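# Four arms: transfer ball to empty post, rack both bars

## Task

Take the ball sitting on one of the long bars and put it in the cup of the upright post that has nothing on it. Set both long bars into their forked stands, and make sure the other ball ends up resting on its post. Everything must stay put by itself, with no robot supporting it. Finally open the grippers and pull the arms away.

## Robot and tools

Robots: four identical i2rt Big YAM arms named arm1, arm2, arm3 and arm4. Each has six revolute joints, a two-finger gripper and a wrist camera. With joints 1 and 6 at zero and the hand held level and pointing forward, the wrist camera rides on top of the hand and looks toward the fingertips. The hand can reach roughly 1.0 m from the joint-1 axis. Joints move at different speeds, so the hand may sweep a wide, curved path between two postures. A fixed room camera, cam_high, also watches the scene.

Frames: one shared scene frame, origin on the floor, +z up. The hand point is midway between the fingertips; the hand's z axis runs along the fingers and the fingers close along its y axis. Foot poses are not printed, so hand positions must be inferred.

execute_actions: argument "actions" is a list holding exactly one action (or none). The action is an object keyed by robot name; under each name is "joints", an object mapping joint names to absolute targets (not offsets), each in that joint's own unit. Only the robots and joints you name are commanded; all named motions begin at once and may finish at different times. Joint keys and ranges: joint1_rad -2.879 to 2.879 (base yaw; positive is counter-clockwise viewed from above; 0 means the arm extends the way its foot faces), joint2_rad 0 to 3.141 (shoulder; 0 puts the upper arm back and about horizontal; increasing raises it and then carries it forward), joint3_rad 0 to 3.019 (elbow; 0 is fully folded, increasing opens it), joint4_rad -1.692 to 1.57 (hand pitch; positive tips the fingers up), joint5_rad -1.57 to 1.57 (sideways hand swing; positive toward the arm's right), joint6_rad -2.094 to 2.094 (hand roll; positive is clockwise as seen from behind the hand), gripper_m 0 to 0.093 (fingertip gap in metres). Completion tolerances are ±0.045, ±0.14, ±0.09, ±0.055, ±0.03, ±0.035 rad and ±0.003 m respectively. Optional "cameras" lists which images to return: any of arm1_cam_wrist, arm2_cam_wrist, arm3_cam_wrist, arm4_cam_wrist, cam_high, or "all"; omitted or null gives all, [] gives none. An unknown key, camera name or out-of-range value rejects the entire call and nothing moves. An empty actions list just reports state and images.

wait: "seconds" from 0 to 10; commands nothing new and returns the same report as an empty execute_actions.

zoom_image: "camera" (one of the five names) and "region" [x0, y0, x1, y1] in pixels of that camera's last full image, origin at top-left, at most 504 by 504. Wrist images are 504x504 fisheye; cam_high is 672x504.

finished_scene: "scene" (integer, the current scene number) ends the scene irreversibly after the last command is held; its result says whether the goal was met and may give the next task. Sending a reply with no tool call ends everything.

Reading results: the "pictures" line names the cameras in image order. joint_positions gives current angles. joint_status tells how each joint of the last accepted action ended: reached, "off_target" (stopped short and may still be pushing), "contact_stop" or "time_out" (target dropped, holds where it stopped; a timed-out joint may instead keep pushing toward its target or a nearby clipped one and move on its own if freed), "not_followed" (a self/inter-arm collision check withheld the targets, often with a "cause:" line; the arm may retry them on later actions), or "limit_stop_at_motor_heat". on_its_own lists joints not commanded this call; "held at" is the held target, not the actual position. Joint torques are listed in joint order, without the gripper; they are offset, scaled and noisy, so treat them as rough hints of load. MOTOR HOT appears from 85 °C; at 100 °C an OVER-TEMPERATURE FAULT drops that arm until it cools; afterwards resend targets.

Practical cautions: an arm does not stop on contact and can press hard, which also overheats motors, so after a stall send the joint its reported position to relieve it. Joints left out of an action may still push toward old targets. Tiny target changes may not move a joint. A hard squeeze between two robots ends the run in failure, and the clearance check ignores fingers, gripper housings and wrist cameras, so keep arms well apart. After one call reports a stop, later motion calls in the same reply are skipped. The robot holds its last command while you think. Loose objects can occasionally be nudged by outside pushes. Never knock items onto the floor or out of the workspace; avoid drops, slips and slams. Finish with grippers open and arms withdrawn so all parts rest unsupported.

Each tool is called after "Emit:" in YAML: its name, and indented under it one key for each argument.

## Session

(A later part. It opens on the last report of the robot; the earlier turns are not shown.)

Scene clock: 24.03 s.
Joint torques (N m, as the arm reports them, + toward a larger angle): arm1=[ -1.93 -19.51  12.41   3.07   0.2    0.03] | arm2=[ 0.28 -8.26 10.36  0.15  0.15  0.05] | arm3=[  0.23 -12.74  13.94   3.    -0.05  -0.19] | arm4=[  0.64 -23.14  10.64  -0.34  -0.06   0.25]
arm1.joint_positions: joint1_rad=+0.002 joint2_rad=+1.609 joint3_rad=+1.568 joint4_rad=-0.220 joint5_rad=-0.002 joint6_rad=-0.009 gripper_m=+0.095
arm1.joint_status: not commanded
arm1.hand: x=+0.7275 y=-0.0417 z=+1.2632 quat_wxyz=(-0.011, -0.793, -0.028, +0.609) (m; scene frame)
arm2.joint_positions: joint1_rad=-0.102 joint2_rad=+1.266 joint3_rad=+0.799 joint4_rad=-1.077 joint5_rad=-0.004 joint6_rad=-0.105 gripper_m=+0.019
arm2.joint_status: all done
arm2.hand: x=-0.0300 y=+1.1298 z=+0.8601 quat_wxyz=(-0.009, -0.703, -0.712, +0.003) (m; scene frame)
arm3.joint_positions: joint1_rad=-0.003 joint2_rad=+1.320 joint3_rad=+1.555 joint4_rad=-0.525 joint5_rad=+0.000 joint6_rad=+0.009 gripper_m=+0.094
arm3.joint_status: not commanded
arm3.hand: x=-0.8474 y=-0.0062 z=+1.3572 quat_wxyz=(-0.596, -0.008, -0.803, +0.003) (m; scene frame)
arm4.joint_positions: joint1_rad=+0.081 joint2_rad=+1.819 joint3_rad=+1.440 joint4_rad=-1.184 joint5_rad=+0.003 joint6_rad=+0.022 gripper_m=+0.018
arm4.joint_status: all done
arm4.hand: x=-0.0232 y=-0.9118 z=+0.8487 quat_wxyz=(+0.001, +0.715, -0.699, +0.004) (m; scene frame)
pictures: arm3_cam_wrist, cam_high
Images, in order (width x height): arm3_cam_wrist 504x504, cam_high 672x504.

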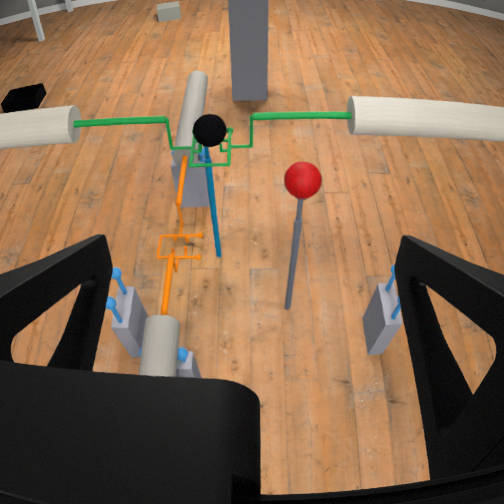

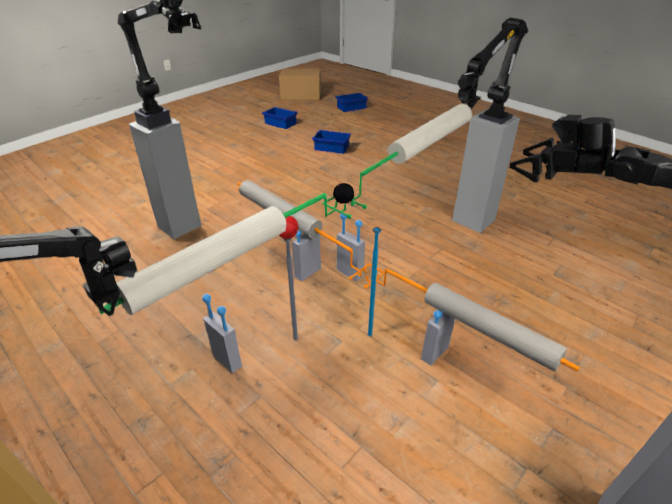

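Emit:
execute_actions:
  actions:
    - {"arm2":{"joints":{"joint1_rad":0.29,"joint2_rad":1.185,"joint3_rad":0.77,"joint4_rad":-1.1,"joint6_rad":0.30}},"arm4":{"joints":{"joint1_rad":-0.115,"joint2_rad":1.865,"joint3_rad":1.63,"joint4_rad":-1.25,"joint6_rad":-0.17}}}
  cameras: []

Emit:
execute_actions:
  actions:
    - {"arm2":{"joints":{"joint1_rad":0.62,"joint2_rad":1.305,"joint3_rad":0.885,"joint4_rad":-1.08,"joint6_rad":0.63}},"arm4":{"joints":{"joint1_rad":-0.293,"joint2_rad":1.96,"joint3_rad":1.785,"joint4_rad":-1.305,"joint6_rad":-0.35}}}
  cameras: ["cam_high","arm3_cam_wrist","arm1_cam_wrist"]

Scene clock: 25.73 s.
Joint torques (N m, as the arm reports them, + toward a larger angle): arm1=[ -1.84 -19.46  12.41   3.1    0.2    0.04] | arm2=[ 1.33 -7.94 11.19 -0.26 -0.36  0.14] | arm3=[  0.48 -12.37  13.99   3.14   0.01  -0.13] | arm4=[  0.74 -25.68   9.9   -0.36  -0.24   0.08]
arm1.joint_positions: joint1_rad=+0.002 joint2_rad=+1.609 joint3_rad=+1.568 joint4_rad=-0.220 joint5_rad=-0.002 joint6_rad=-0.009 gripper_m=+0.095
arm1.joint_status: not commanded
arm1.hand: x=+0.7275 y=-0.0417 z=+1.2632 quat_wxyz=(-0.011, -0.793, -0.028, +0.609) (m; scene frame)
arm2.joint_positions: joint1_rad=+0.281 joint2_rad=+1.220 joint3_rad=+0.738 joint4_rad=-1.080 joint5_rad=+0.008 joint6_rad=+0.283 gripper_m=+0.019
arm2.joint_status: all done
arm2.hand: x=+0.0828 y=+1.1650 z=+0.8536 quat_wxyz=(-0.001, -0.704, -0.710, -0.001) (m; scene frame)
arm3.joint_positions: joint1_rad=-0.003 joint2_rad=+1.320 joint3_rad=+1.555 joint4_rad=-0.525 joint5_rad=+0.000 joint6_rad=+0.009 gripper_m=+0.094
arm3.joint_status: not commanded
arm3.hand: x=-0.8474 y=-0.0062 z=+1.3572 quat_wxyz=(-0.596, -0.008, -0.803, +0.003) (m; scene frame)
arm4.joint_positions: joint1_rad=-0.119 joint2_rad=+1.899 joint3_rad=+1.592 joint4_rad=-1.229 joint5_rad=+0.006 joint6_rad=-0.180 gripper_m=+0.018
arm4.joint_status: all done
arm4.hand: x=+0.0913 y=-0.8751 z=+0.8605 quat_wxyz=(-0.011, +0.716, -0.698, -0.002) (m; scene frame)
pictures: none
No camera images: the call's "cameras" was empty. Leave "cameras" out to get every camera's image.

Scene clock: 26.87 s.
Joint torques (N m, as the arm reports them, + toward a larger angle): arm1=[ -1.89 -19.5   12.43   3.05   0.21   0.03] | arm2=[ 1.57 -9.16 11.35 -0.1  -0.45  0.16] | arm3=[  1.45 -10.99  14.21   2.91  -0.04  -0.16] | arm4=[  0.06 -28.16  10.71  -0.3   -0.26   0.01]
arm1.joint_positions: joint1_rad=+0.002 joint2_rad=+1.609 joint3_rad=+1.568 joint4_rad=-0.220 joint5_rad=-0.002 joint6_rad=-0.009 gripper_m=+0.095
arm1.joint_status: not commanded
arm1.hand: x=+0.7275 y=-0.0417 z=+1.2632 quat_wxyz=(-0.011, -0.793, -0.028, +0.609) (m; scene frame)
arm2.joint_positions: joint1_rad=+0.609 joint2_rad=+1.333 joint3_rad=+0.849 joint4_rad=-1.068 joint5_rad=+0.009 joint6_rad=+0.614 gripper_m=+0.019
arm2.joint_status: all done
arm2.hand: x=+0.1957 y=+1.1697 z=+0.8588 quat_wxyz=(-0.007, -0.705, -0.709, +0.000) (m; scene frame)
arm3.joint_positions: joint1_rad=-0.003 joint2_rad=+1.320 joint3_rad=+1.555 joint4_rad=-0.525 joint5_rad=+0.000 joint6_rad=+0.009 gripper_m=+0.094
arm3.joint_status: not commanded
arm3.hand: x=-0.8474 y=-0.0062 z=+1.3572 quat_wxyz=(-0.596, -0.008, -0.803, +0.003) (m; scene frame)
arm4.joint_positions: joint1_rad=-0.295 joint2_rad=+2.001 joint3_rad=+1.739 joint4_rad=-1.289 joint5_rad=+0.007 joint6_rad=-0.355 gripper_m=+0.018
arm4.joint_status: all done
arm4.hand: x=+0.2016 y=-0.8674 z=+0.8560 quat_wxyz=(-0.006, +0.715, -0.699, +0.004) (m; scene frame)
pictures: arm1_cam_wrist, arm3_cam_wrist, cam_high
Images, in order (width x height): arm1_cam_wrist 504x504, arm3_cam_wrist 504x504, cam_high 672x504.

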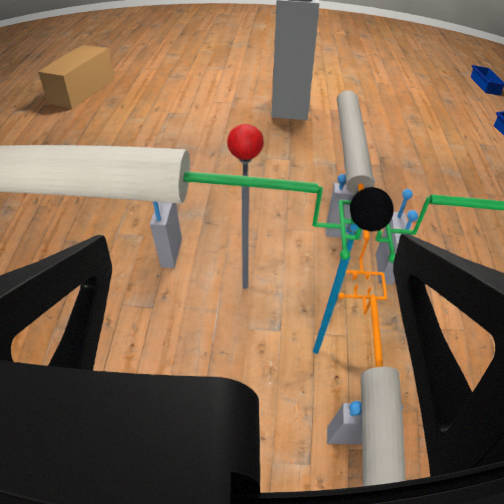

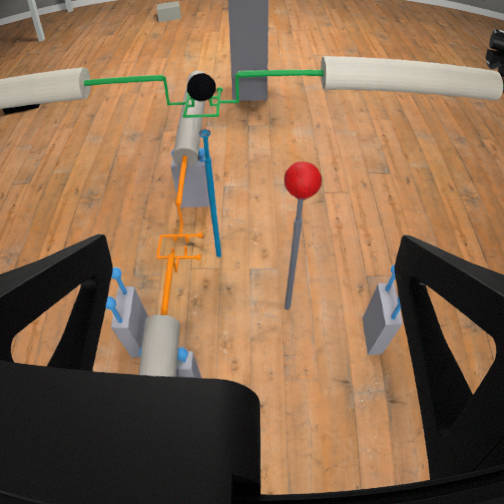

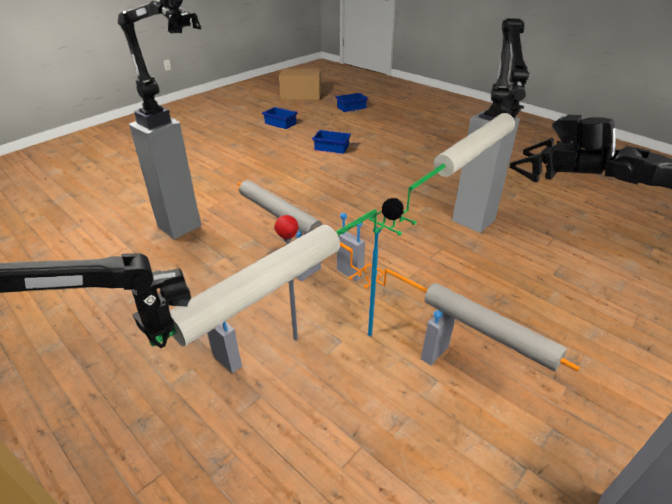

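Emit:
execute_actions:
  actions:
    - {"arm2":{"joints":{"joint1_rad":0.416,"joint2_rad":1.29,"joint3_rad":0.745,"joint4_rad":-0.955,"joint6_rad":0.42}},"arm4":{"joints":{"joint1_rad":-0.188,"joint2_rad":1.92,"joint3_rad":1.6,"joint4_rad":-1.165,"joint6_rad":-0.24}}}
  cameras: ["cam_high","arm3_cam_wrist","arm1_cam_wrist"]

Emit:
zoom_image:
  camera: "cam_high"
  region: [320, 170, 440, 270]

Emit:
zoom_image:
  camera: "arm1_cam_wrist"
  region: [290, 150, 430, 290]

Scene clock: 28.60 s.
Joint torques (N m, as the arm reports them, + toward a larger angle): arm1=[ -1.83 -19.48  12.43   3.05   0.21   0.05] | arm2=[ 1.73 -9.32  9.53  0.75 -0.51  0.02] | arm3=[ -0.47 -12.73  13.9    2.89  -0.02  -0.22] | arm4=[ -0.46 -27.56   8.74   0.4    0.01  -0.14]
arm1.joint_positions: joint1_rad=+0.002 joint2_rad=+1.609 joint3_rad=+1.568 joint4_rad=-0.220 joint5_rad=-0.002 joint6_rad=-0.009 gripper_m=+0.095
arm1.joint_status: not commanded
arm1.hand: x=+0.7275 y=-0.0417 z=+1.2632 quat_wxyz=(-0.011, -0.793, -0.028, +0.609) (m; scene frame)
arm2.joint_positions: joint1_rad=+0.408 joint2_rad=+1.328 joint3_rad=+0.725 joint4_rad=-0.965 joint5_rad=+0.011 joint6_rad=+0.417 gripper_m=+0.019
arm2.joint_status: all done
arm2.hand: x=+0.1242 y=+1.1635 z=+0.8192 quat_wxyz=(+0.002, -0.707, -0.708, -0.001) (m; scene frame)
arm3.joint_positions: joint1_rad=-0.003 joint2_rad=+1.320 joint3_rad=+1.555 joint4_rad=-0.525 joint5_rad=+0.000 joint6_rad=+0.009 gripper_m=+0.094
arm3.joint_status: not commanded
arm3.hand: x=-0.8474 y=-0.0062 z=+1.3572 quat_wxyz=(-0.596, -0.008, -0.803, +0.003) (m; scene frame)
arm4.joint_positions: joint1_rad=-0.174 joint2_rad=+1.972 joint3_rad=+1.576 joint4_rad=-1.164 joint5_rad=+0.000 joint6_rad=-0.230 gripper_m=+0.018
arm4.joint_status: all done
arm4.hand: x=+0.1231 y=-0.8750 z=+0.8139 quat_wxyz=(+0.000, +0.714, -0.700, +0.003) (m; scene frame)
pictures: arm1_cam_wrist, arm3_cam_wrist, cam_high
Images, in order (width x height): arm1_cam_wrist 504x504, arm3_cam_wrist 504x504, cam_high 672x504.

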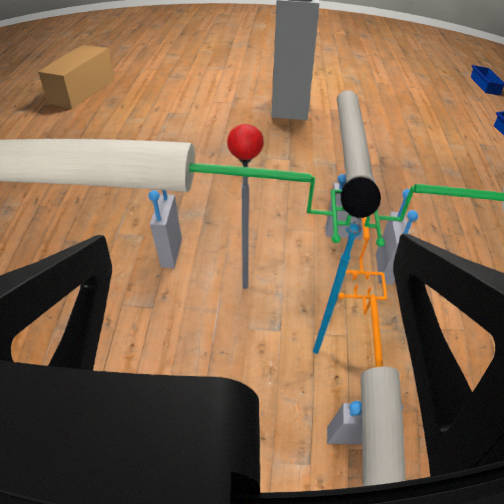

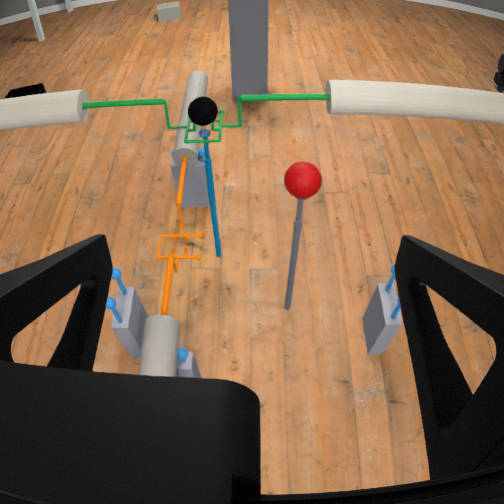

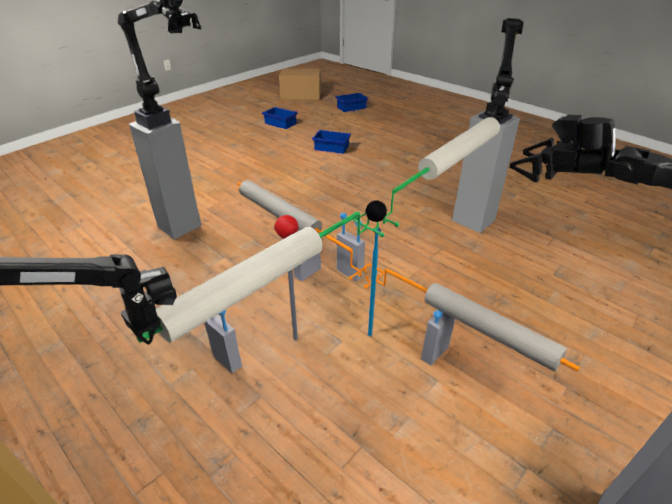

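Region (320, 170, 440, 270) of cam_high's 672x504 image, scaled by 4.200, with more detail than that image has.

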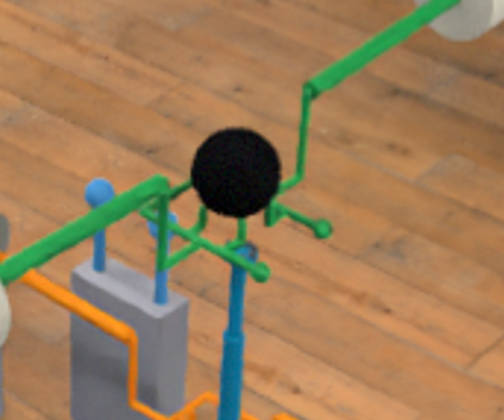

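Region (290, 150, 430, 290) of arm1_cam_wrist's 504x504 image, scaled by 3.600, with more detail than that image has.

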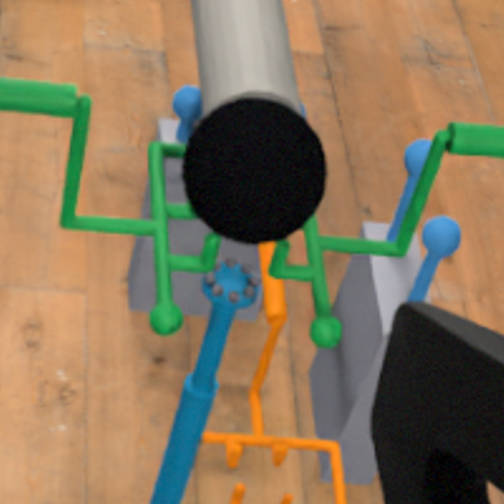

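Emit:
execute_actions:
  actions:
    - {"arm2":{"joints":{"joint1_rad":0.452,"joint2_rad":1.375,"joint3_rad":0.69,"joint4_rad":-0.82,"joint6_rad":0.455}},"arm4":{"joints":{"joint1_rad":-0.2,"joint2_rad":1.985,"joint3_rad":1.59,"joint4_rad":-1.095,"joint6_rad":-0.255}}}
  cameras: ["cam_high","arm3_cam_wrist","arm1_cam_wrist"]

Emit:
zoom_image:
  camera: "cam_high"
  region: [320, 170, 440, 270]

Emit:
zoom_image:
  camera: "arm1_cam_wrist"
  region: [290, 150, 430, 290]

Emit:
zoom_image:
  camera: "arm3_cam_wrist"
  region: [150, 80, 260, 190]

Scene clock: 30.03 s.
Joint torques (N m, as the arm reports them, + toward a larger angle): arm1=[ -2.02 -19.35  12.42   3.1    0.21   0.04] | arm2=[ 1.12 -8.27  8.82  0.85 -0.45  0.06] | arm3=[  0.75 -12.23  14.12   2.87  -0.07  -0.19] | arm4=[ -0.65 -27.47   8.59   0.64  -0.14  -0.24]
arm1.joint_positions: joint1_rad=+0.002 joint2_rad=+1.609 joint3_rad=+1.568 joint4_rad=-0.220 joint5_rad=-0.002 joint6_rad=-0.009 gripper_m=+0.095
arm1.joint_status: not commanded
arm1.hand: x=+0.7275 y=-0.0417 z=+1.2632 quat_wxyz=(-0.011, -0.793, -0.028, +0.609) (m; scene frame)
arm2.joint_positions: joint1_rad=+0.442 joint2_rad=+1.400 joint3_rad=+0.672 joint4_rad=-0.835 joint5_rad=+0.009 joint6_rad=+0.448 gripper_m=+0.019
arm2.joint_status: all done
arm2.hand: x=+0.1343 y=+1.1687 z=+0.7827 quat_wxyz=(-0.001, -0.706, -0.709, +0.000) (m; scene frame)
arm3.joint_positions: joint1_rad=-0.003 joint2_rad=+1.320 joint3_rad=+1.555 joint4_rad=-0.525 joint5_rad=+0.000 joint6_rad=+0.009 gripper_m=+0.094
arm3.joint_status: not commanded
arm3.hand: x=-0.8474 y=-0.0062 z=+1.3572 quat_wxyz=(-0.596, -0.008, -0.803, +0.003) (m; scene frame)
arm4.joint_positions: joint1_rad=-0.183 joint2_rad=+2.026 joint3_rad=+1.567 joint4_rad=-1.098 joint5_rad=+0.004 joint6_rad=-0.239 gripper_m=+0.018
arm4.joint_status: all done
arm4.hand: x=+0.1309 y=-0.8693 z=+0.7799 quat_wxyz=(-0.002, +0.714, -0.700, +0.004) (m; scene frame)
pictures: arm1_cam_wrist, arm3_cam_wrist, cam_high
Images, in order (width x height): arm1_cam_wrist 504x504, arm3_cam_wrist 504x504, cam_high 672x504.

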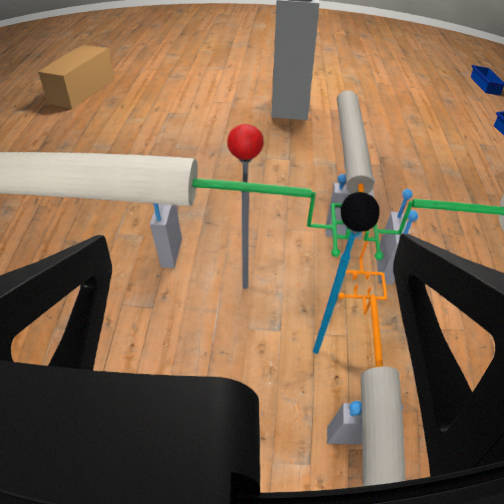

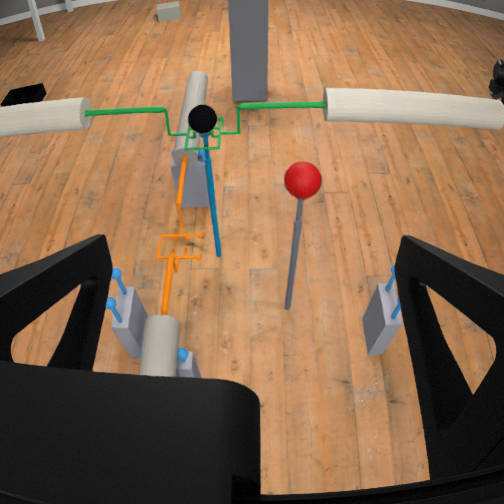

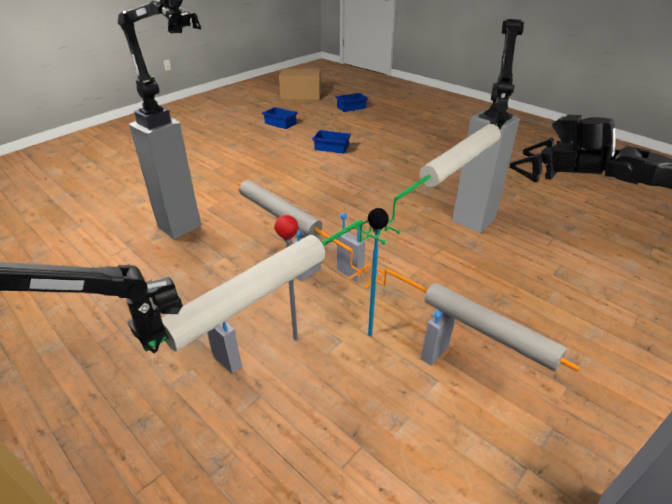

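Region (320, 170, 440, 270) of cam_high's 672x504 image, scaled by 4.200, with more detail than that image has.

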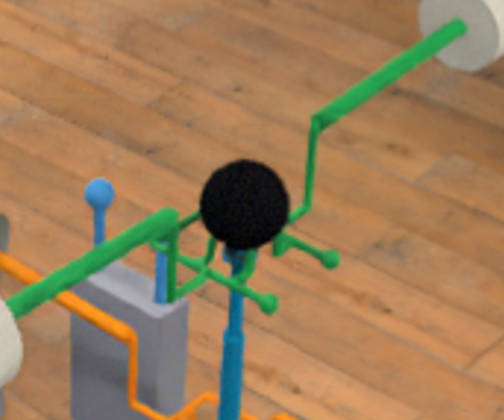

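Region (290, 150, 430, 290) of arm1_cam_wrist's 504x504 image, scaled by 3.600, with more detail than that image has.

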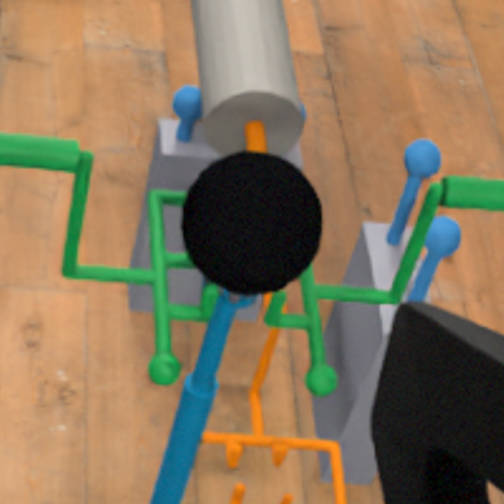

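Region (150, 80, 260, 190) of arm3_cam_wrist's 504x504 image, scaled by 4.582, with more detail than that image has.

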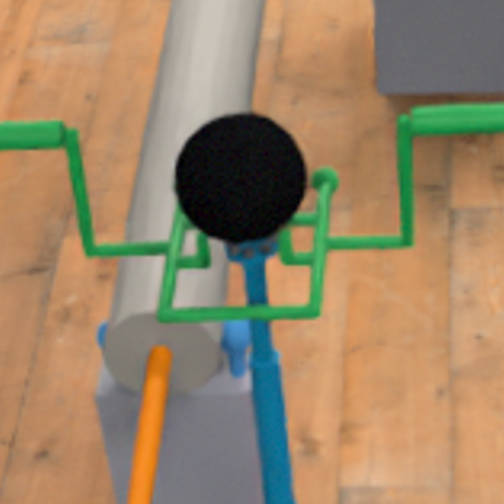

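Emit:
execute_actions:
  actions:
    - {"arm2":{"joints":{"joint2_rad":1.47,"joint3_rad":0.662,"joint4_rad":-0.695}},"arm4":{"joints":{"joint2_rad":2.025,"joint3_rad":1.548,"joint4_rad":-1.018}}}
  cameras: ["arm3_cam_wrist","arm1_cam_wrist"]

Emit:
zoom_image:
  camera: "arm1_cam_wrist"
  region: [290, 150, 430, 290]

Emit:
zoom_image:
  camera: "arm3_cam_wrist"
  region: [150, 80, 260, 190]

Scene clock: 31.27 s.
Joint torques (N m, as the arm reports them, + toward a larger angle): arm1=[ -1.99 -19.43  12.42   3.06   0.2    0.04] | arm2=[ 0.75 -8.64  7.67  1.09 -0.42  0.05] | arm3=[  0.08 -12.21  14.19   2.75  -0.12  -0.19] | arm4=[ -0.98 -25.98   8.05   1.04  -0.14  -0.23]
arm1.joint_positions: joint1_rad=+0.002 joint2_rad=+1.609 joint3_rad=+1.568 joint4_rad=-0.220 joint5_rad=-0.002 joint6_rad=-0.009 gripper_m=+0.095
arm1.joint_status: not commanded
arm1.hand: x=+0.7275 y=-0.0417 z=+1.2632 quat_wxyz=(-0.011, -0.793, -0.028, +0.609) (m; scene frame)
arm2.joint_positions: joint1_rad=+0.442 joint2_rad=+1.493 joint3_rad=+0.647 joint4_rad=-0.716 joint5_rad=+0.009 joint6_rad=+0.450 gripper_m=+0.019
arm2.joint_status: all done
arm2.hand: x=+0.1364 y=+1.1653 z=+0.7490 quat_wxyz=(-0.002, -0.706, -0.708, +0.000) (m; scene frame)
arm3.joint_positions: joint1_rad=-0.003 joint2_rad=+1.320 joint3_rad=+1.555 joint4_rad=-0.525 joint5_rad=+0.000 joint6_rad=+0.009 gripper_m=+0.094
arm3.joint_status: not commanded
arm3.hand: x=-0.8474 y=-0.0062 z=+1.3572 quat_wxyz=(-0.596, -0.008, -0.803, +0.003) (m; scene frame)
arm4.joint_positions: joint1_rad=-0.184 joint2_rad=+2.053 joint3_rad=+1.528 joint4_rad=-1.029 joint5_rad=+0.004 joint6_rad=-0.239 gripper_m=+0.018
arm4.joint_status: all done
arm4.hand: x=+0.1307 y=-0.8726 z=+0.7515 quat_wxyz=(-0.003, +0.714, -0.701, +0.003) (m; scene frame)
pictures: arm1_cam_wrist, arm3_cam_wrist
Images, in order (width x height): arm1_cam_wrist 504x504, arm3_cam_wrist 504x504.

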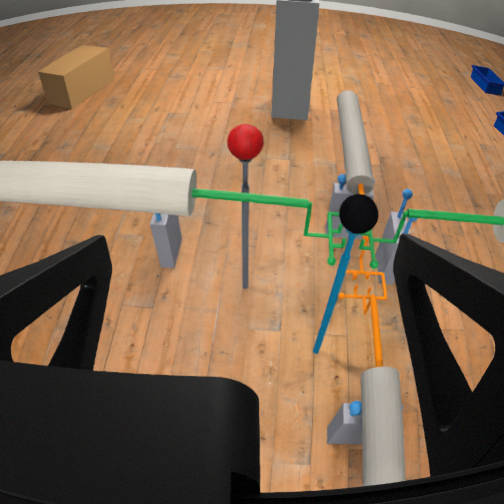

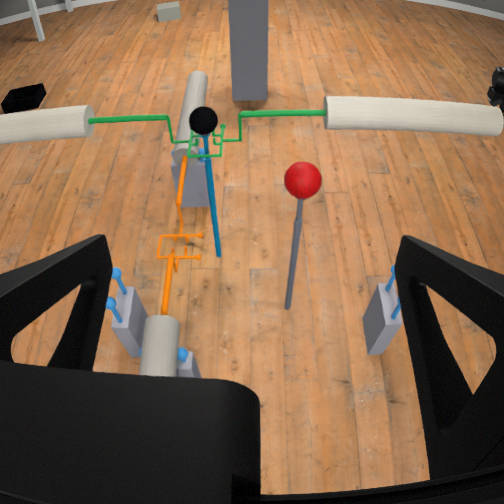

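Region (290, 150, 430, 290) of arm1_cam_wrist's 504x504 image, scaled by 3.600, with more detail than that image has.

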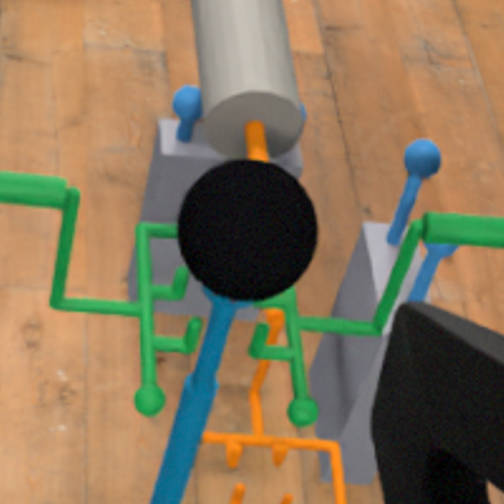

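Region (150, 80, 260, 190) of arm3_cam_wrist's 504x504 image, scaled by 4.582, with more detail than that image has.

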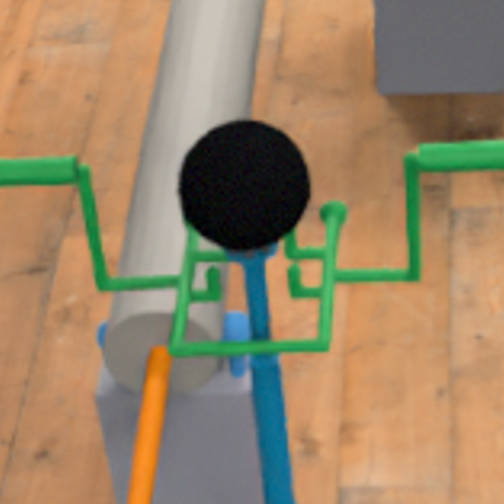

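Emit:
execute_actions:
  actions:
    - {"arm2":{"joints":{"joint2_rad":1.60,"joint3_rad":0.63,"joint4_rad":-0.53}},"arm4":{"joints":{"joint2_rad":2.10,"joint3_rad":1.523,"joint4_rad":-0.922}}}
  cameras: []

Emit:
execute_actions:
  actions:
    - {"arm2":{"joints":{"joint1_rad":0.235,"joint2_rad":1.545,"joint3_rad":0.562,"joint4_rad":-0.515,"joint6_rad":0.235}},"arm4":{"joints":{"joint1_rad":-0.095,"joint2_rad":2.065,"joint3_rad":1.48,"joint4_rad":-0.905,"joint6_rad":-0.14}}}
  cameras: ["arm3_cam_wrist","arm1_cam_wrist"]

Scene clock: 32.87 s.
Joint torques (N m, as the arm reports them, + toward a larger angle): arm1=[ -1.84 -19.49  12.39   3.06   0.21   0.04] | arm2=[ 1.35 -9.83  6.28  1.12 -0.39  0.07] | arm3=[  0.08 -13.77  14.25   2.79  -0.09  -0.19] | arm4=[ -0.82 -27.31   7.45   0.63  -0.17  -0.23]
arm1.joint_positions: joint1_rad=+0.002 joint2_rad=+1.609 joint3_rad=+1.568 joint4_rad=-0.220 joint5_rad=-0.002 joint6_rad=-0.009 gripper_m=+0.095
arm1.joint_status: not commanded
arm1.hand: x=+0.7275 y=-0.0417 z=+1.2632 quat_wxyz=(-0.011, -0.793, -0.028, +0.609) (m; scene frame)
arm2.joint_positions: joint1_rad=+0.442 joint2_rad=+1.627 joint3_rad=+0.618 joint4_rad=-0.551 joint5_rad=+0.008 joint6_rad=+0.450 gripper_m=+0.019
arm2.joint_status: all done
arm2.hand: x=+0.1374 y=+1.1650 z=+0.7030 quat_wxyz=(-0.002, -0.706, -0.708, -0.001) (m; scene frame)
arm3.joint_positions: joint1_rad=-0.003 joint2_rad=+1.320 joint3_rad=+1.555 joint4_rad=-0.525 joint5_rad=+0.000 joint6_rad=+0.009 gripper_m=+0.094
arm3.joint_status: not commanded
arm3.hand: x=-0.8474 y=-0.0062 z=+1.3572 quat_wxyz=(-0.596, -0.008, -0.803, +0.003) (m; scene frame)
arm4.joint_positions: joint1_rad=-0.184 joint2_rad=+2.140 joint3_rad=+1.504 joint4_rad=-0.924 joint5_rad=+0.005 joint6_rad=-0.239 gripper_m=+0.018
arm4.joint_status: all done
arm4.hand: x=+0.1313 y=-0.8728 z=+0.6946 quat_wxyz=(-0.001, +0.714, -0.701, +0.005) (m; scene frame)
pictures: none
No camera images: the call's "cameras" was empty. Leave "cameras" out to get every camera's image.

Scene clock: 33.80 s.
Joint torques (N m, as the arm reports them, + toward a larger angle): arm1=[ -1.82 -19.53  12.4    3.08   0.21   0.05] | arm2=[ 0.4  -9.2   6.63  0.54 -0.26 -0.01] | arm3=[  0.9  -11.6   13.85   3.1   -0.06  -0.14] | arm4=[ -0.22 -27.96   7.36   0.43  -0.12   0.01]
arm1.joint_positions: joint1_rad=+0.002 joint2_rad=+1.609 joint3_rad=+1.568 joint4_rad=-0.220 joint5_rad=-0.002 joint6_rad=-0.009 gripper_m=+0.095
arm1.joint_status: not commanded
arm1.hand: x=+0.7275 y=-0.0417 z=+1.2632 quat_wxyz=(-0.011, -0.793, -0.028, +0.609) (m; scene frame)
arm2.joint_positions: joint1_rad=+0.235 joint2_rad=+1.577 joint3_rad=+0.546 joint4_rad=-0.524 joint5_rad=+0.005 joint6_rad=+0.240 gripper_m=+0.019
arm2.joint_status: all done
arm2.hand: x=+0.0702 y=+1.1670 z=+0.7022 quat_wxyz=(-0.004, -0.705, -0.709, +0.000) (m; scene frame)
arm3.joint_positions: joint1_rad=-0.003 joint2_rad=+1.320 joint3_rad=+1.555 joint4_rad=-0.525 joint5_rad=+0.000 joint6_rad=+0.009 gripper_m=+0.094
arm3.joint_status: not commanded
arm3.hand: x=-0.8474 y=-0.0062 z=+1.3572 quat_wxyz=(-0.596, -0.008, -0.803, +0.003) (m; scene frame)
arm4.joint_positions: joint1_rad=-0.086 joint2_rad=+2.111 joint3_rad=+1.461 joint4_rad=-0.904 joint5_rad=+0.004 joint6_rad=-0.145 gripper_m=+0.018
arm4.joint_status: all done
arm4.hand: x=+0.0723 y=-0.8724 z=+0.6976 quat_wxyz=(-0.003, +0.715, -0.699, +0.002) (m; scene frame)
pictures: arm1_cam_wrist, arm3_cam_wrist
Images, in order (width x height): arm1_cam_wrist 504x504, arm3_cam_wrist 504x504.

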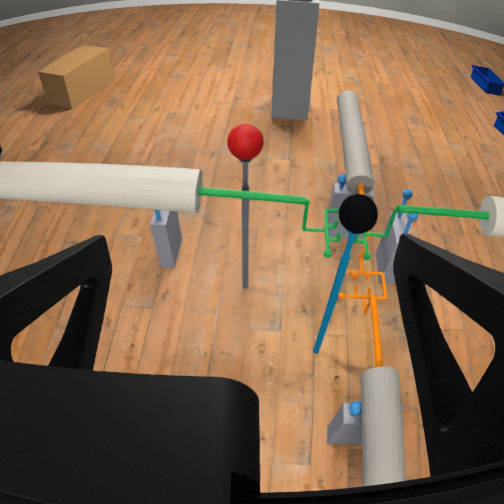

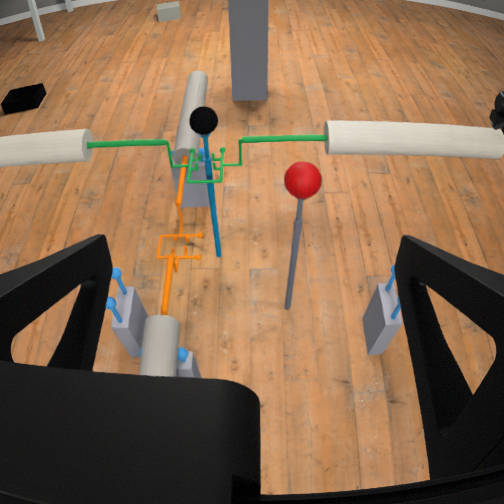

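Emit:
execute_actions:
  actions:
    - {"arm2":{"joints":{"joint1_rad":0.004,"joint2_rad":1.53,"joint3_rad":0.545,"joint4_rad":-0.515,"joint6_rad":0.0}},"arm4":{"joints":{"joint1_rad":0.02,"joint2_rad":2.055,"joint3_rad":1.462,"joint4_rad":-0.905,"joint6_rad":-0.025}}}
  cameras: ["cam_high"]

Emit:
execute_actions:
  actions:
    - {"arm2":{"joints":{"joint1_rad":-0.03,"joint2_rad":1.385,"joint3_rad":0.72,"joint4_rad":-0.835,"joint6_rad":-0.035}},"arm4":{"joints":{"joint1_rad":0.035,"joint2_rad":1.865,"joint3_rad":1.385,"joint4_rad":-1.02,"joint6_rad":-0.01}}}
  cameras: ["arm3_cam_wrist","arm1_cam_wrist","cam_high"]

Scene clock: 35.43 s.
Joint torques (N m, as the arm reports them, + toward a larger angle): arm1=[ -1.88 -19.49  12.4    3.04   0.19   0.05] | arm2=[ 0.7  -9.54  6.45  0.7  -0.21 -0.1 ] | arm3=[  0.31 -11.92  14.18   3.24  -0.1   -0.2 ] | arm4=[ -0.64 -27.76   7.18   0.36   0.01  -0.02]
arm1.joint_positions: joint1_rad=+0.002 joint2_rad=+1.609 joint3_rad=+1.568 joint4_rad=-0.220 joint5_rad=-0.002 joint6_rad=-0.009 gripper_m=+0.095
arm1.joint_status: not commanded
arm1.hand: x=+0.7275 y=-0.0417 z=+1.2632 quat_wxyz=(-0.011, -0.793, -0.028, +0.609) (m; scene frame)
arm2.joint_positions: joint1_rad=+0.004 joint2_rad=+1.567 joint3_rad=+0.529 joint4_rad=-0.524 joint5_rad=+0.003 joint6_rad=+0.007 gripper_m=+0.019
arm2.joint_status: all done
arm2.hand: x=+0.0035 y=+1.1662 z=+0.7010 quat_wxyz=(-0.001, -0.705, -0.710, -0.002) (m; scene frame)
arm3.joint_positions: joint1_rad=-0.003 joint2_rad=+1.320 joint3_rad=+1.555 joint4_rad=-0.525 joint5_rad=+0.000 joint6_rad=+0.009 gripper_m=+0.094
arm3.joint_status: not commanded
arm3.hand: x=-0.8474 y=-0.0062 z=+1.3572 quat_wxyz=(-0.596, -0.008, -0.803, +0.003) (m; scene frame)
arm4.joint_positions: joint1_rad=+0.031 joint2_rad=+2.106 joint3_rad=+1.445 joint4_rad=-0.904 joint5_rad=+0.001 joint6_rad=-0.029 gripper_m=+0.018
arm4.joint_status: all done
arm4.hand: x=+0.0040 y=-0.8745 z=+0.6959 quat_wxyz=(+0.002, +0.715, -0.699, +0.003) (m; scene frame)
pictures: cam_high
Images, in order (width x height): cam_high 672x504.

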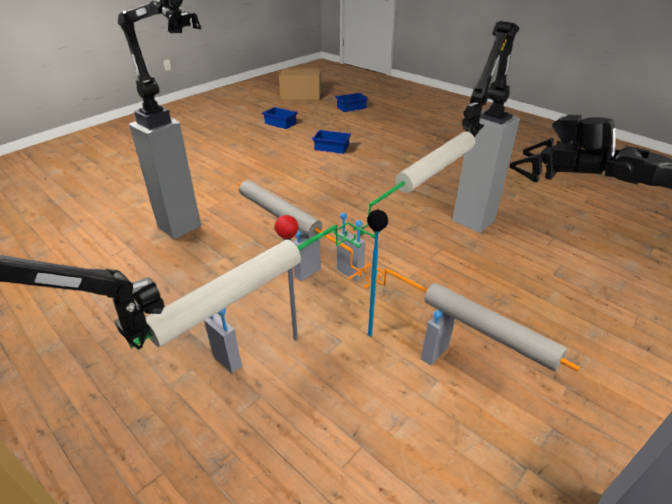

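Scene clock: 36.53 s.
Joint torques (N m, as the arm reports them, + toward a larger angle): arm1=[ -2.   -19.41  12.4    3.03   0.21   0.04] | arm2=[ 0.14 -8.65 11.17 -0.42 -0.2  -0.09] | arm3=[ -0.08 -12.27  13.99   2.75  -0.05  -0.16] | arm4=[  0.56 -22.75   8.27   0.6   -0.02   0.19]
arm1.joint_positions: joint1_rad=+0.002 joint2_rad=+1.609 joint3_rad=+1.568 joint4_rad=-0.220 joint5_rad=-0.002 joint6_rad=-0.009 gripper_m=+0.095
arm1.joint_status: not commanded
arm1.hand: x=+0.7275 y=-0.0417 z=+1.2632 quat_wxyz=(-0.011, -0.793, -0.028, +0.609) (m; scene frame)
arm2.joint_positions: joint1_rad=-0.023 joint2_rad=+1.409 joint3_rad=+0.672 joint4_rad=-0.808 joint5_rad=+0.003 joint6_rad=-0.025 gripper_m=+0.019
arm2.joint_status: all done
arm2.hand: x=-0.0051 y=+1.1329 z=+0.7786 quat_wxyz=(-0.006, -0.703, -0.711, +0.004) (m; scene frame)
arm3.joint_positions: joint1_rad=-0.003 joint2_rad=+1.320 joint3_rad=+1.555 joint4_rad=-0.525 joint5_rad=+0.000 joint6_rad=+0.009 gripper_m=+0.094
arm3.joint_status: not commanded
arm3.hand: x=-0.8474 y=-0.0062 z=+1.3572 quat_wxyz=(-0.596, -0.008, -0.803, +0.003) (m; scene frame)
arm4.joint_positions: joint1_rad=+0.031 joint2_rad=+1.886 joint3_rad=+1.362 joint4_rad=-1.020 joint5_rad=+0.002 joint6_rad=-0.029 gripper_m=+0.018
arm4.joint_status: all done
arm4.hand: x=+0.0039 y=-0.9085 z=+0.7879 quat_wxyz=(-0.006, +0.715, -0.699, -0.003) (m; scene frame)
pictures: arm1_cam_wrist, arm3_cam_wrist, cam_high
Images, in order (width x height): arm1_cam_wrist 504x504, arm3_cam_wrist 504x504, cam_high 672x504.

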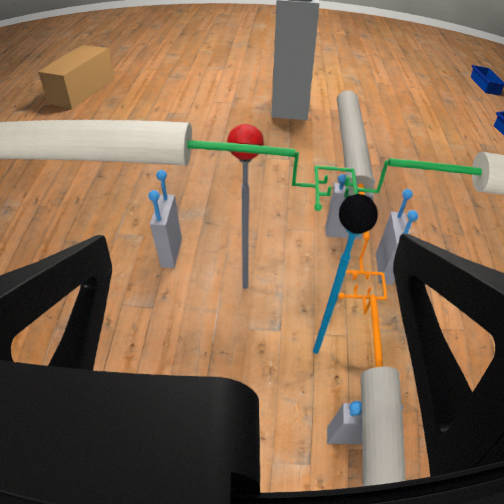

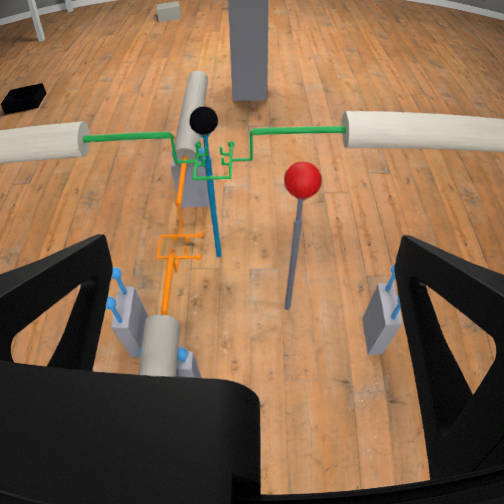

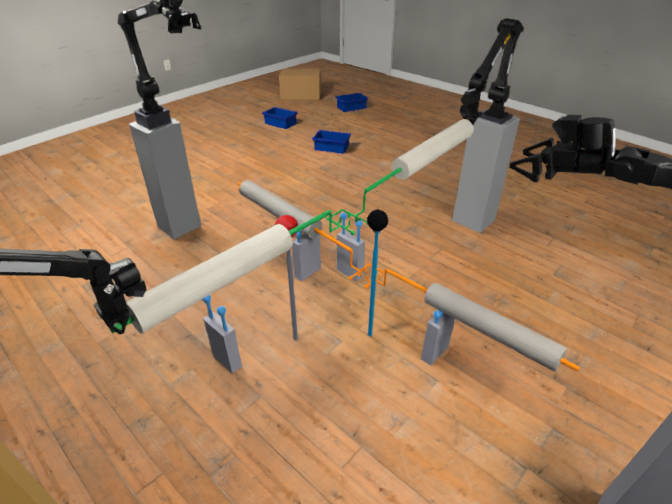

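Retracing the path back.

Emit:
execute_actions:
  actions:
    - {"arm2":{"joints":{"joint1_rad":-0.108,"joint2_rad":1.235,"joint3_rad":0.84,"joint4_rad":-1.1,"joint6_rad":-0.11}},"arm4":{"joints":{"joint1_rad":0.085,"joint2_rad":1.775,"joint3_rad":1.495,"joint4_rad":-1.21,"joint6_rad":0.045}}}
  cameras: []

Emit:
execute_actions:
  actions:
    - {"arm2":{"joints":{"joint1_rad":-0.411,"joint2_rad":1.425,"joint3_rad":1.02,"joint4_rad":-1.08,"joint6_rad":-0.415}},"arm4":{"joints":{"joint1_rad":0.322,"joint2_rad":1.73,"joint3_rad":1.41,"joint4_rad":-1.175,"joint6_rad":0.28}}}
  cameras: []

Emit:
execute_actions:
  actions:
    - {"arm2":{"joints":{"joint1_rad":-0.538,"joint2_rad":1.715,"joint3_rad":1.385,"joint4_rad":-1.16,"joint6_rad":-0.54}},"arm4":{"joints":{"joint1_rad":0.61,"joint2_rad":1.68,"joint3_rad":1.335,"joint4_rad":-1.155,"joint6_rad":0.575}}}
  cameras: ["arm3_cam_wrist"]

Emit:
execute_actions:
  actions:
    - {"arm2":{"joints":{"joint2_rad":1.92,"joint3_rad":1.225,"joint4_rad":-0.81}},"arm4":{"joints":{"joint2_rad":1.89,"joint3_rad":1.195,"joint4_rad":-0.815}}}
  cameras: []

Emit:
execute_actions:
  actions:
    - {"arm2":{"joints":{"joint2_rad":2.205,"joint3_rad":1.225,"joint4_rad":-0.52}},"arm4":{"joints":{"joint2_rad":2.185,"joint3_rad":1.195,"joint4_rad":-0.52}}}
  cameras: ["arm3_cam_wrist","cam_high"]

Scene clock: 38.27 s.
Joint torques (N m, as the arm reports them, + toward a larger angle): arm1=[ -1.87 -19.39  12.4    3.02   0.22   0.05] | arm2=[ 0.39 -6.92 13.01 -0.59 -0.2  -0.01] | arm3=[  0.21 -12.99  14.14   3.08  -0.07  -0.23] | arm4=[  0.47 -22.47  10.03  -0.13  -0.03   0.19]
arm1.joint_positions: joint1_rad=+0.002 joint2_rad=+1.609 joint3_rad=+1.568 joint4_rad=-0.220 joint5_rad=-0.002 joint6_rad=-0.009 gripper_m=+0.095
arm1.joint_status: not commanded
arm1.hand: x=+0.7275 y=-0.0417 z=+1.2632 quat_wxyz=(-0.011, -0.793, -0.028, +0.609) (m; scene frame)
arm2.joint_positions: joint1_rad=-0.107 joint2_rad=+1.250 joint3_rad=+0.786 joint4_rad=-1.069 joint5_rad=+0.003 joint6_rad=-0.107 gripper_m=+0.019
arm2.joint_status: all done
arm2.hand: x=-0.0322 y=+1.1328 z=+0.8606 quat_wxyz=(-0.010, -0.703, -0.711, +0.009) (m; scene frame)
arm3.joint_positions: joint1_rad=-0.003 joint2_rad=+1.320 joint3_rad=+1.555 joint4_rad=-0.525 joint5_rad=+0.000 joint6_rad=+0.009 gripper_m=+0.094
arm3.joint_status: not commanded
arm3.hand: x=-0.8474 y=-0.0062 z=+1.3572 quat_wxyz=(-0.596, -0.008, -0.803, +0.003) (m; scene frame)
arm4.joint_positions: joint1_rad=+0.085 joint2_rad=+1.797 joint3_rad=+1.454 joint4_rad=-1.198 joint5_rad=+0.003 joint6_rad=+0.023 gripper_m=+0.018
arm4.joint_status: all done
arm4.hand: x=-0.0253 y=-0.9092 z=+0.8652 quat_wxyz=(-0.006, +0.716, -0.698, -0.005) (m; scene frame)
pictures: none
No camera images: the call's "cameras" was empty. Leave "cameras" out to get every camera's image.

Scene clock: 39.37 s.
Joint torques (N m, as the arm reports them, + toward a larger angle): arm1=[ -1.8  -19.5   12.47   3.05   0.21   0.04] | arm2=[  1.18 -10.7   12.28   0.04  -0.08  -0.04] | arm3=[  0.93 -11.71  13.95   2.8   -0.06  -0.15] | arm4=[ -0.92 -23.7    9.16   0.09   0.12  -0.01]
arm1.joint_positions: joint1_rad=+0.002 joint2_rad=+1.609 joint3_rad=+1.568 joint4_rad=-0.220 joint5_rad=-0.002 joint6_rad=-0.009 gripper_m=+0.095
arm1.joint_status: not commanded
arm1.hand: x=+0.7275 y=-0.0417 z=+1.2632 quat_wxyz=(-0.011, -0.793, -0.028, +0.609) (m; scene frame)
arm2.joint_positions: joint1_rad=-0.414 joint2_rad=+1.454 joint3_rad=+0.973 joint4_rad=-1.070 joint5_rad=+0.000 joint6_rad=-0.411 gripper_m=+0.019
arm2.joint_status: all done
arm2.hand: x=-0.1537 y=+1.0918 z=+0.8565 quat_wxyz=(-0.002, -0.704, -0.710, +0.003) (m; scene frame)
arm3.joint_positions: joint1_rad=-0.003 joint2_rad=+1.320 joint3_rad=+1.555 joint4_rad=-0.525 joint5_rad=+0.000 joint6_rad=+0.009 gripper_m=+0.094
arm3.joint_status: not commanded
arm3.hand: x=-0.8474 y=-0.0062 z=+1.3572 quat_wxyz=(-0.596, -0.008, -0.803, +0.003) (m; scene frame)
arm4.joint_positions: joint1_rad=+0.335 joint2_rad=+1.772 joint3_rad=+1.380 joint4_rad=-1.166 joint5_rad=-0.002 joint6_rad=+0.277 gripper_m=+0.018
arm4.joint_status: all done
arm4.hand: x=-0.1531 y=-0.9516 z=+0.8517 quat_wxyz=(+0.002, +0.715, -0.699, -0.001) (m; scene frame)
pictures: none
No camera images: the call's "cameras" was empty. Leave "cameras" out to get every camera's image.

Scene clock: 40.53 s.
Joint torques (N m, as the arm reports them, + toward a larger angle): arm1=[ -1.97 -19.5   12.38   3.08   0.21   0.04] | arm2=[  0.83 -14.87  14.    -0.18   0.1   -0.06] | arm3=[  0.51 -12.41  14.03   3.    -0.01  -0.18] | arm4=[ -0.65 -22.74   8.35   0.26   0.2   -0.02]
arm1.joint_positions: joint1_rad=+0.002 joint2_rad=+1.609 joint3_rad=+1.568 joint4_rad=-0.220 joint5_rad=-0.002 joint6_rad=-0.009 gripper_m=+0.095
arm1.joint_status: not commanded
arm1.hand: x=+0.7275 y=-0.0417 z=+1.2632 quat_wxyz=(-0.011, -0.793, -0.028, +0.609) (m; scene frame)
arm2.joint_positions: joint1_rad=-0.541 joint2_rad=+1.750 joint3_rad=+1.319 joint4_rad=-1.138 joint5_rad=-0.004 joint6_rad=-0.533 gripper_m=+0.019
arm2.joint_status: all done
arm2.hand: x=-0.2552 y=+1.0148 z=+0.8483 quat_wxyz=(-0.001, -0.706, -0.708, -0.006) (m; scene frame)
arm3.joint_positions: joint1_rad=-0.003 joint2_rad=+1.320 joint3_rad=+1.555 joint4_rad=-0.525 joint5_rad=+0.000 joint6_rad=+0.009 gripper_m=+0.094
arm3.joint_status: not commanded
arm3.hand: x=-0.8474 y=-0.0062 z=+1.3572 quat_wxyz=(-0.596, -0.008, -0.803, +0.003) (m; scene frame)
arm4.joint_positions: joint1_rad=+0.623 joint2_rad=+1.722 joint3_rad=+1.316 joint4_rad=-1.150 joint5_rad=-0.003 joint6_rad=+0.573 gripper_m=+0.018
arm4.joint_status: all done
arm4.hand: x=-0.2771 y=-1.0317 z=+0.8545 quat_wxyz=(+0.005, +0.712, -0.702, -0.002) (m; scene frame)
pictures: arm3_cam_wrist
Images, in order (width x height): arm3_cam_wrist 504x504.

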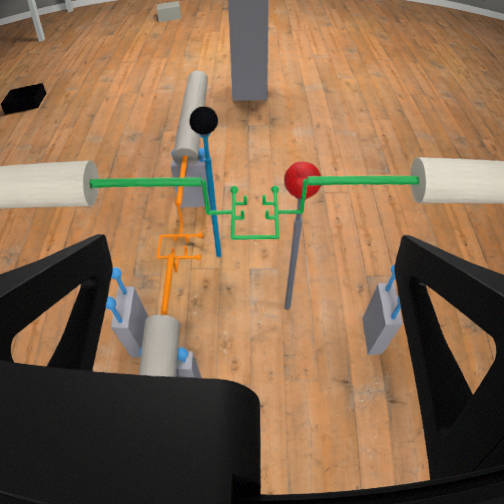

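Scene clock: 41.67 s.
Joint torques (N m, as the arm reports them, + toward a larger angle): arm1=[ -1.8  -19.5   12.41   3.06   0.21   0.03] | arm2=[  0.36 -18.25   8.2    0.53   0.21  -0.07] | arm3=[  1.28 -12.31  14.01   2.95  -0.08  -0.18] | arm4=[  0.07 -23.61   6.67   0.49  -0.01   0.09]
arm1.joint_positions: joint1_rad=+0.002 joint2_rad=+1.609 joint3_rad=+1.568 joint4_rad=-0.220 joint5_rad=-0.002 joint6_rad=-0.009 gripper_m=+0.095
arm1.joint_status: not commanded
arm1.hand: x=+0.7275 y=-0.0417 z=+1.2632 quat_wxyz=(-0.011, -0.793, -0.028, +0.609) (m; scene frame)
arm2.joint_positions: joint1_rad=-0.534 joint2_rad=+1.976 joint3_rad=+1.209 joint4_rad=-0.816 joint5_rad=-0.006 joint6_rad=-0.530 gripper_m=+0.019
arm2.joint_status: all done
arm2.hand: x=-0.2521 y=+1.0127 z=+0.7039 quat_wxyz=(+0.000, -0.705, -0.709, -0.013) (m; scene frame)
arm3.joint_positions: joint1_rad=-0.003 joint2_rad=+1.320 joint3_rad=+1.555 joint4_rad=-0.525 joint5_rad=+0.000 joint6_rad=+0.009 gripper_m=+0.094
arm3.joint_status: not commanded
arm3.hand: x=-0.8474 y=-0.0062 z=+1.3572 quat_wxyz=(-0.596, -0.008, -0.803, +0.003) (m; scene frame)
arm4.joint_positions: joint1_rad=+0.613 joint2_rad=+1.934 joint3_rad=+1.179 joint4_rad=-0.816 joint5_rad=+0.003 joint6_rad=+0.563 gripper_m=+0.018
arm4.joint_status: all done
arm4.hand: x=-0.2706 y=-1.0325 z=+0.7092 quat_wxyz=(+0.003, +0.712, -0.703, +0.006) (m; scene frame)
pictures: none
No camera images: the call's "cameras" was empty. Leave "cameras" out to get every camera's image.

Scene clock: 42.73 s.
Joint torques (N m, as the arm reports them, + toward a larger angle): arm1=[ -1.89 -19.59  12.43   3.05   0.2    0.04] | arm2=[  0.09 -18.18   6.63   0.2    0.26  -0.15] | arm3=[  0.52 -13.08  14.04   2.81  -0.02  -0.22] | arm4=[  0.25 -25.03   4.86   0.18  -0.02   0.12]
arm1.joint_positions: joint1_rad=+0.002 joint2_rad=+1.609 joint3_rad=+1.568 joint4_rad=-0.220 joint5_rad=-0.002 joint6_rad=-0.009 gripper_m=+0.095
arm1.joint_status: not commanded
arm1.hand: x=+0.7275 y=-0.0417 z=+1.2632 quat_wxyz=(-0.011, -0.793, -0.028, +0.609) (m; scene frame)
arm2.joint_positions: joint1_rad=-0.529 joint2_rad=+2.253 joint3_rad=+1.204 joint4_rad=-0.517 joint5_rad=-0.007 joint6_rad=-0.525 gripper_m=+0.019
arm2.joint_status: all done
arm2.hand: x=-0.2482 y=+1.0135 z=+0.5673 quat_wxyz=(-0.003, -0.705, -0.709, -0.005) (m; scene frame)
arm3.joint_positions: joint1_rad=-0.003 joint2_rad=+1.320 joint3_rad=+1.555 joint4_rad=-0.525 joint5_rad=+0.000 joint6_rad=+0.009 gripper_m=+0.094
arm3.joint_status: not commanded
arm3.hand: x=-0.8474 y=-0.0062 z=+1.3572 quat_wxyz=(-0.596, -0.008, -0.803, +0.003) (m; scene frame)
arm4.joint_positions: joint1_rad=+0.609 joint2_rad=+2.226 joint3_rad=+1.179 joint4_rad=-0.514 joint5_rad=+0.003 joint6_rad=+0.561 gripper_m=+0.018
arm4.joint_status: all done
arm4.hand: x=-0.2698 y=-1.0320 z=+0.5694 quat_wxyz=(+0.002, +0.711, -0.703, +0.001) (m; scene frame)
pictures: arm3_cam_wrist, cam_high
Images, in order (width x height): arm3_cam_wrist 504x504, cam_high 672x504.

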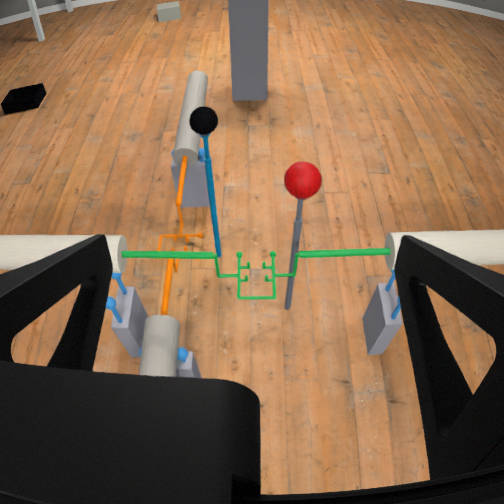

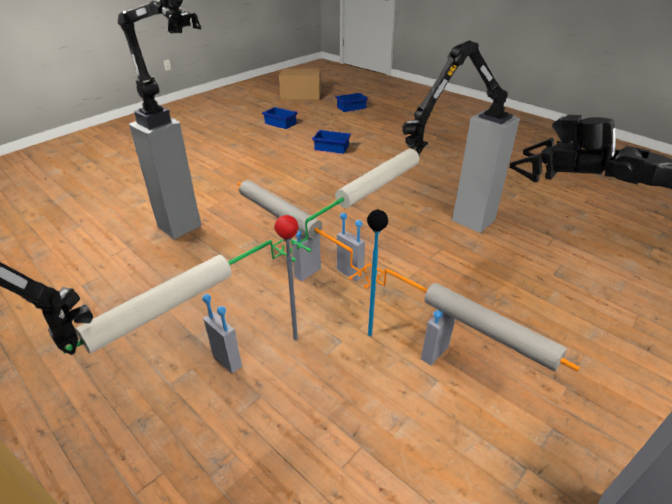

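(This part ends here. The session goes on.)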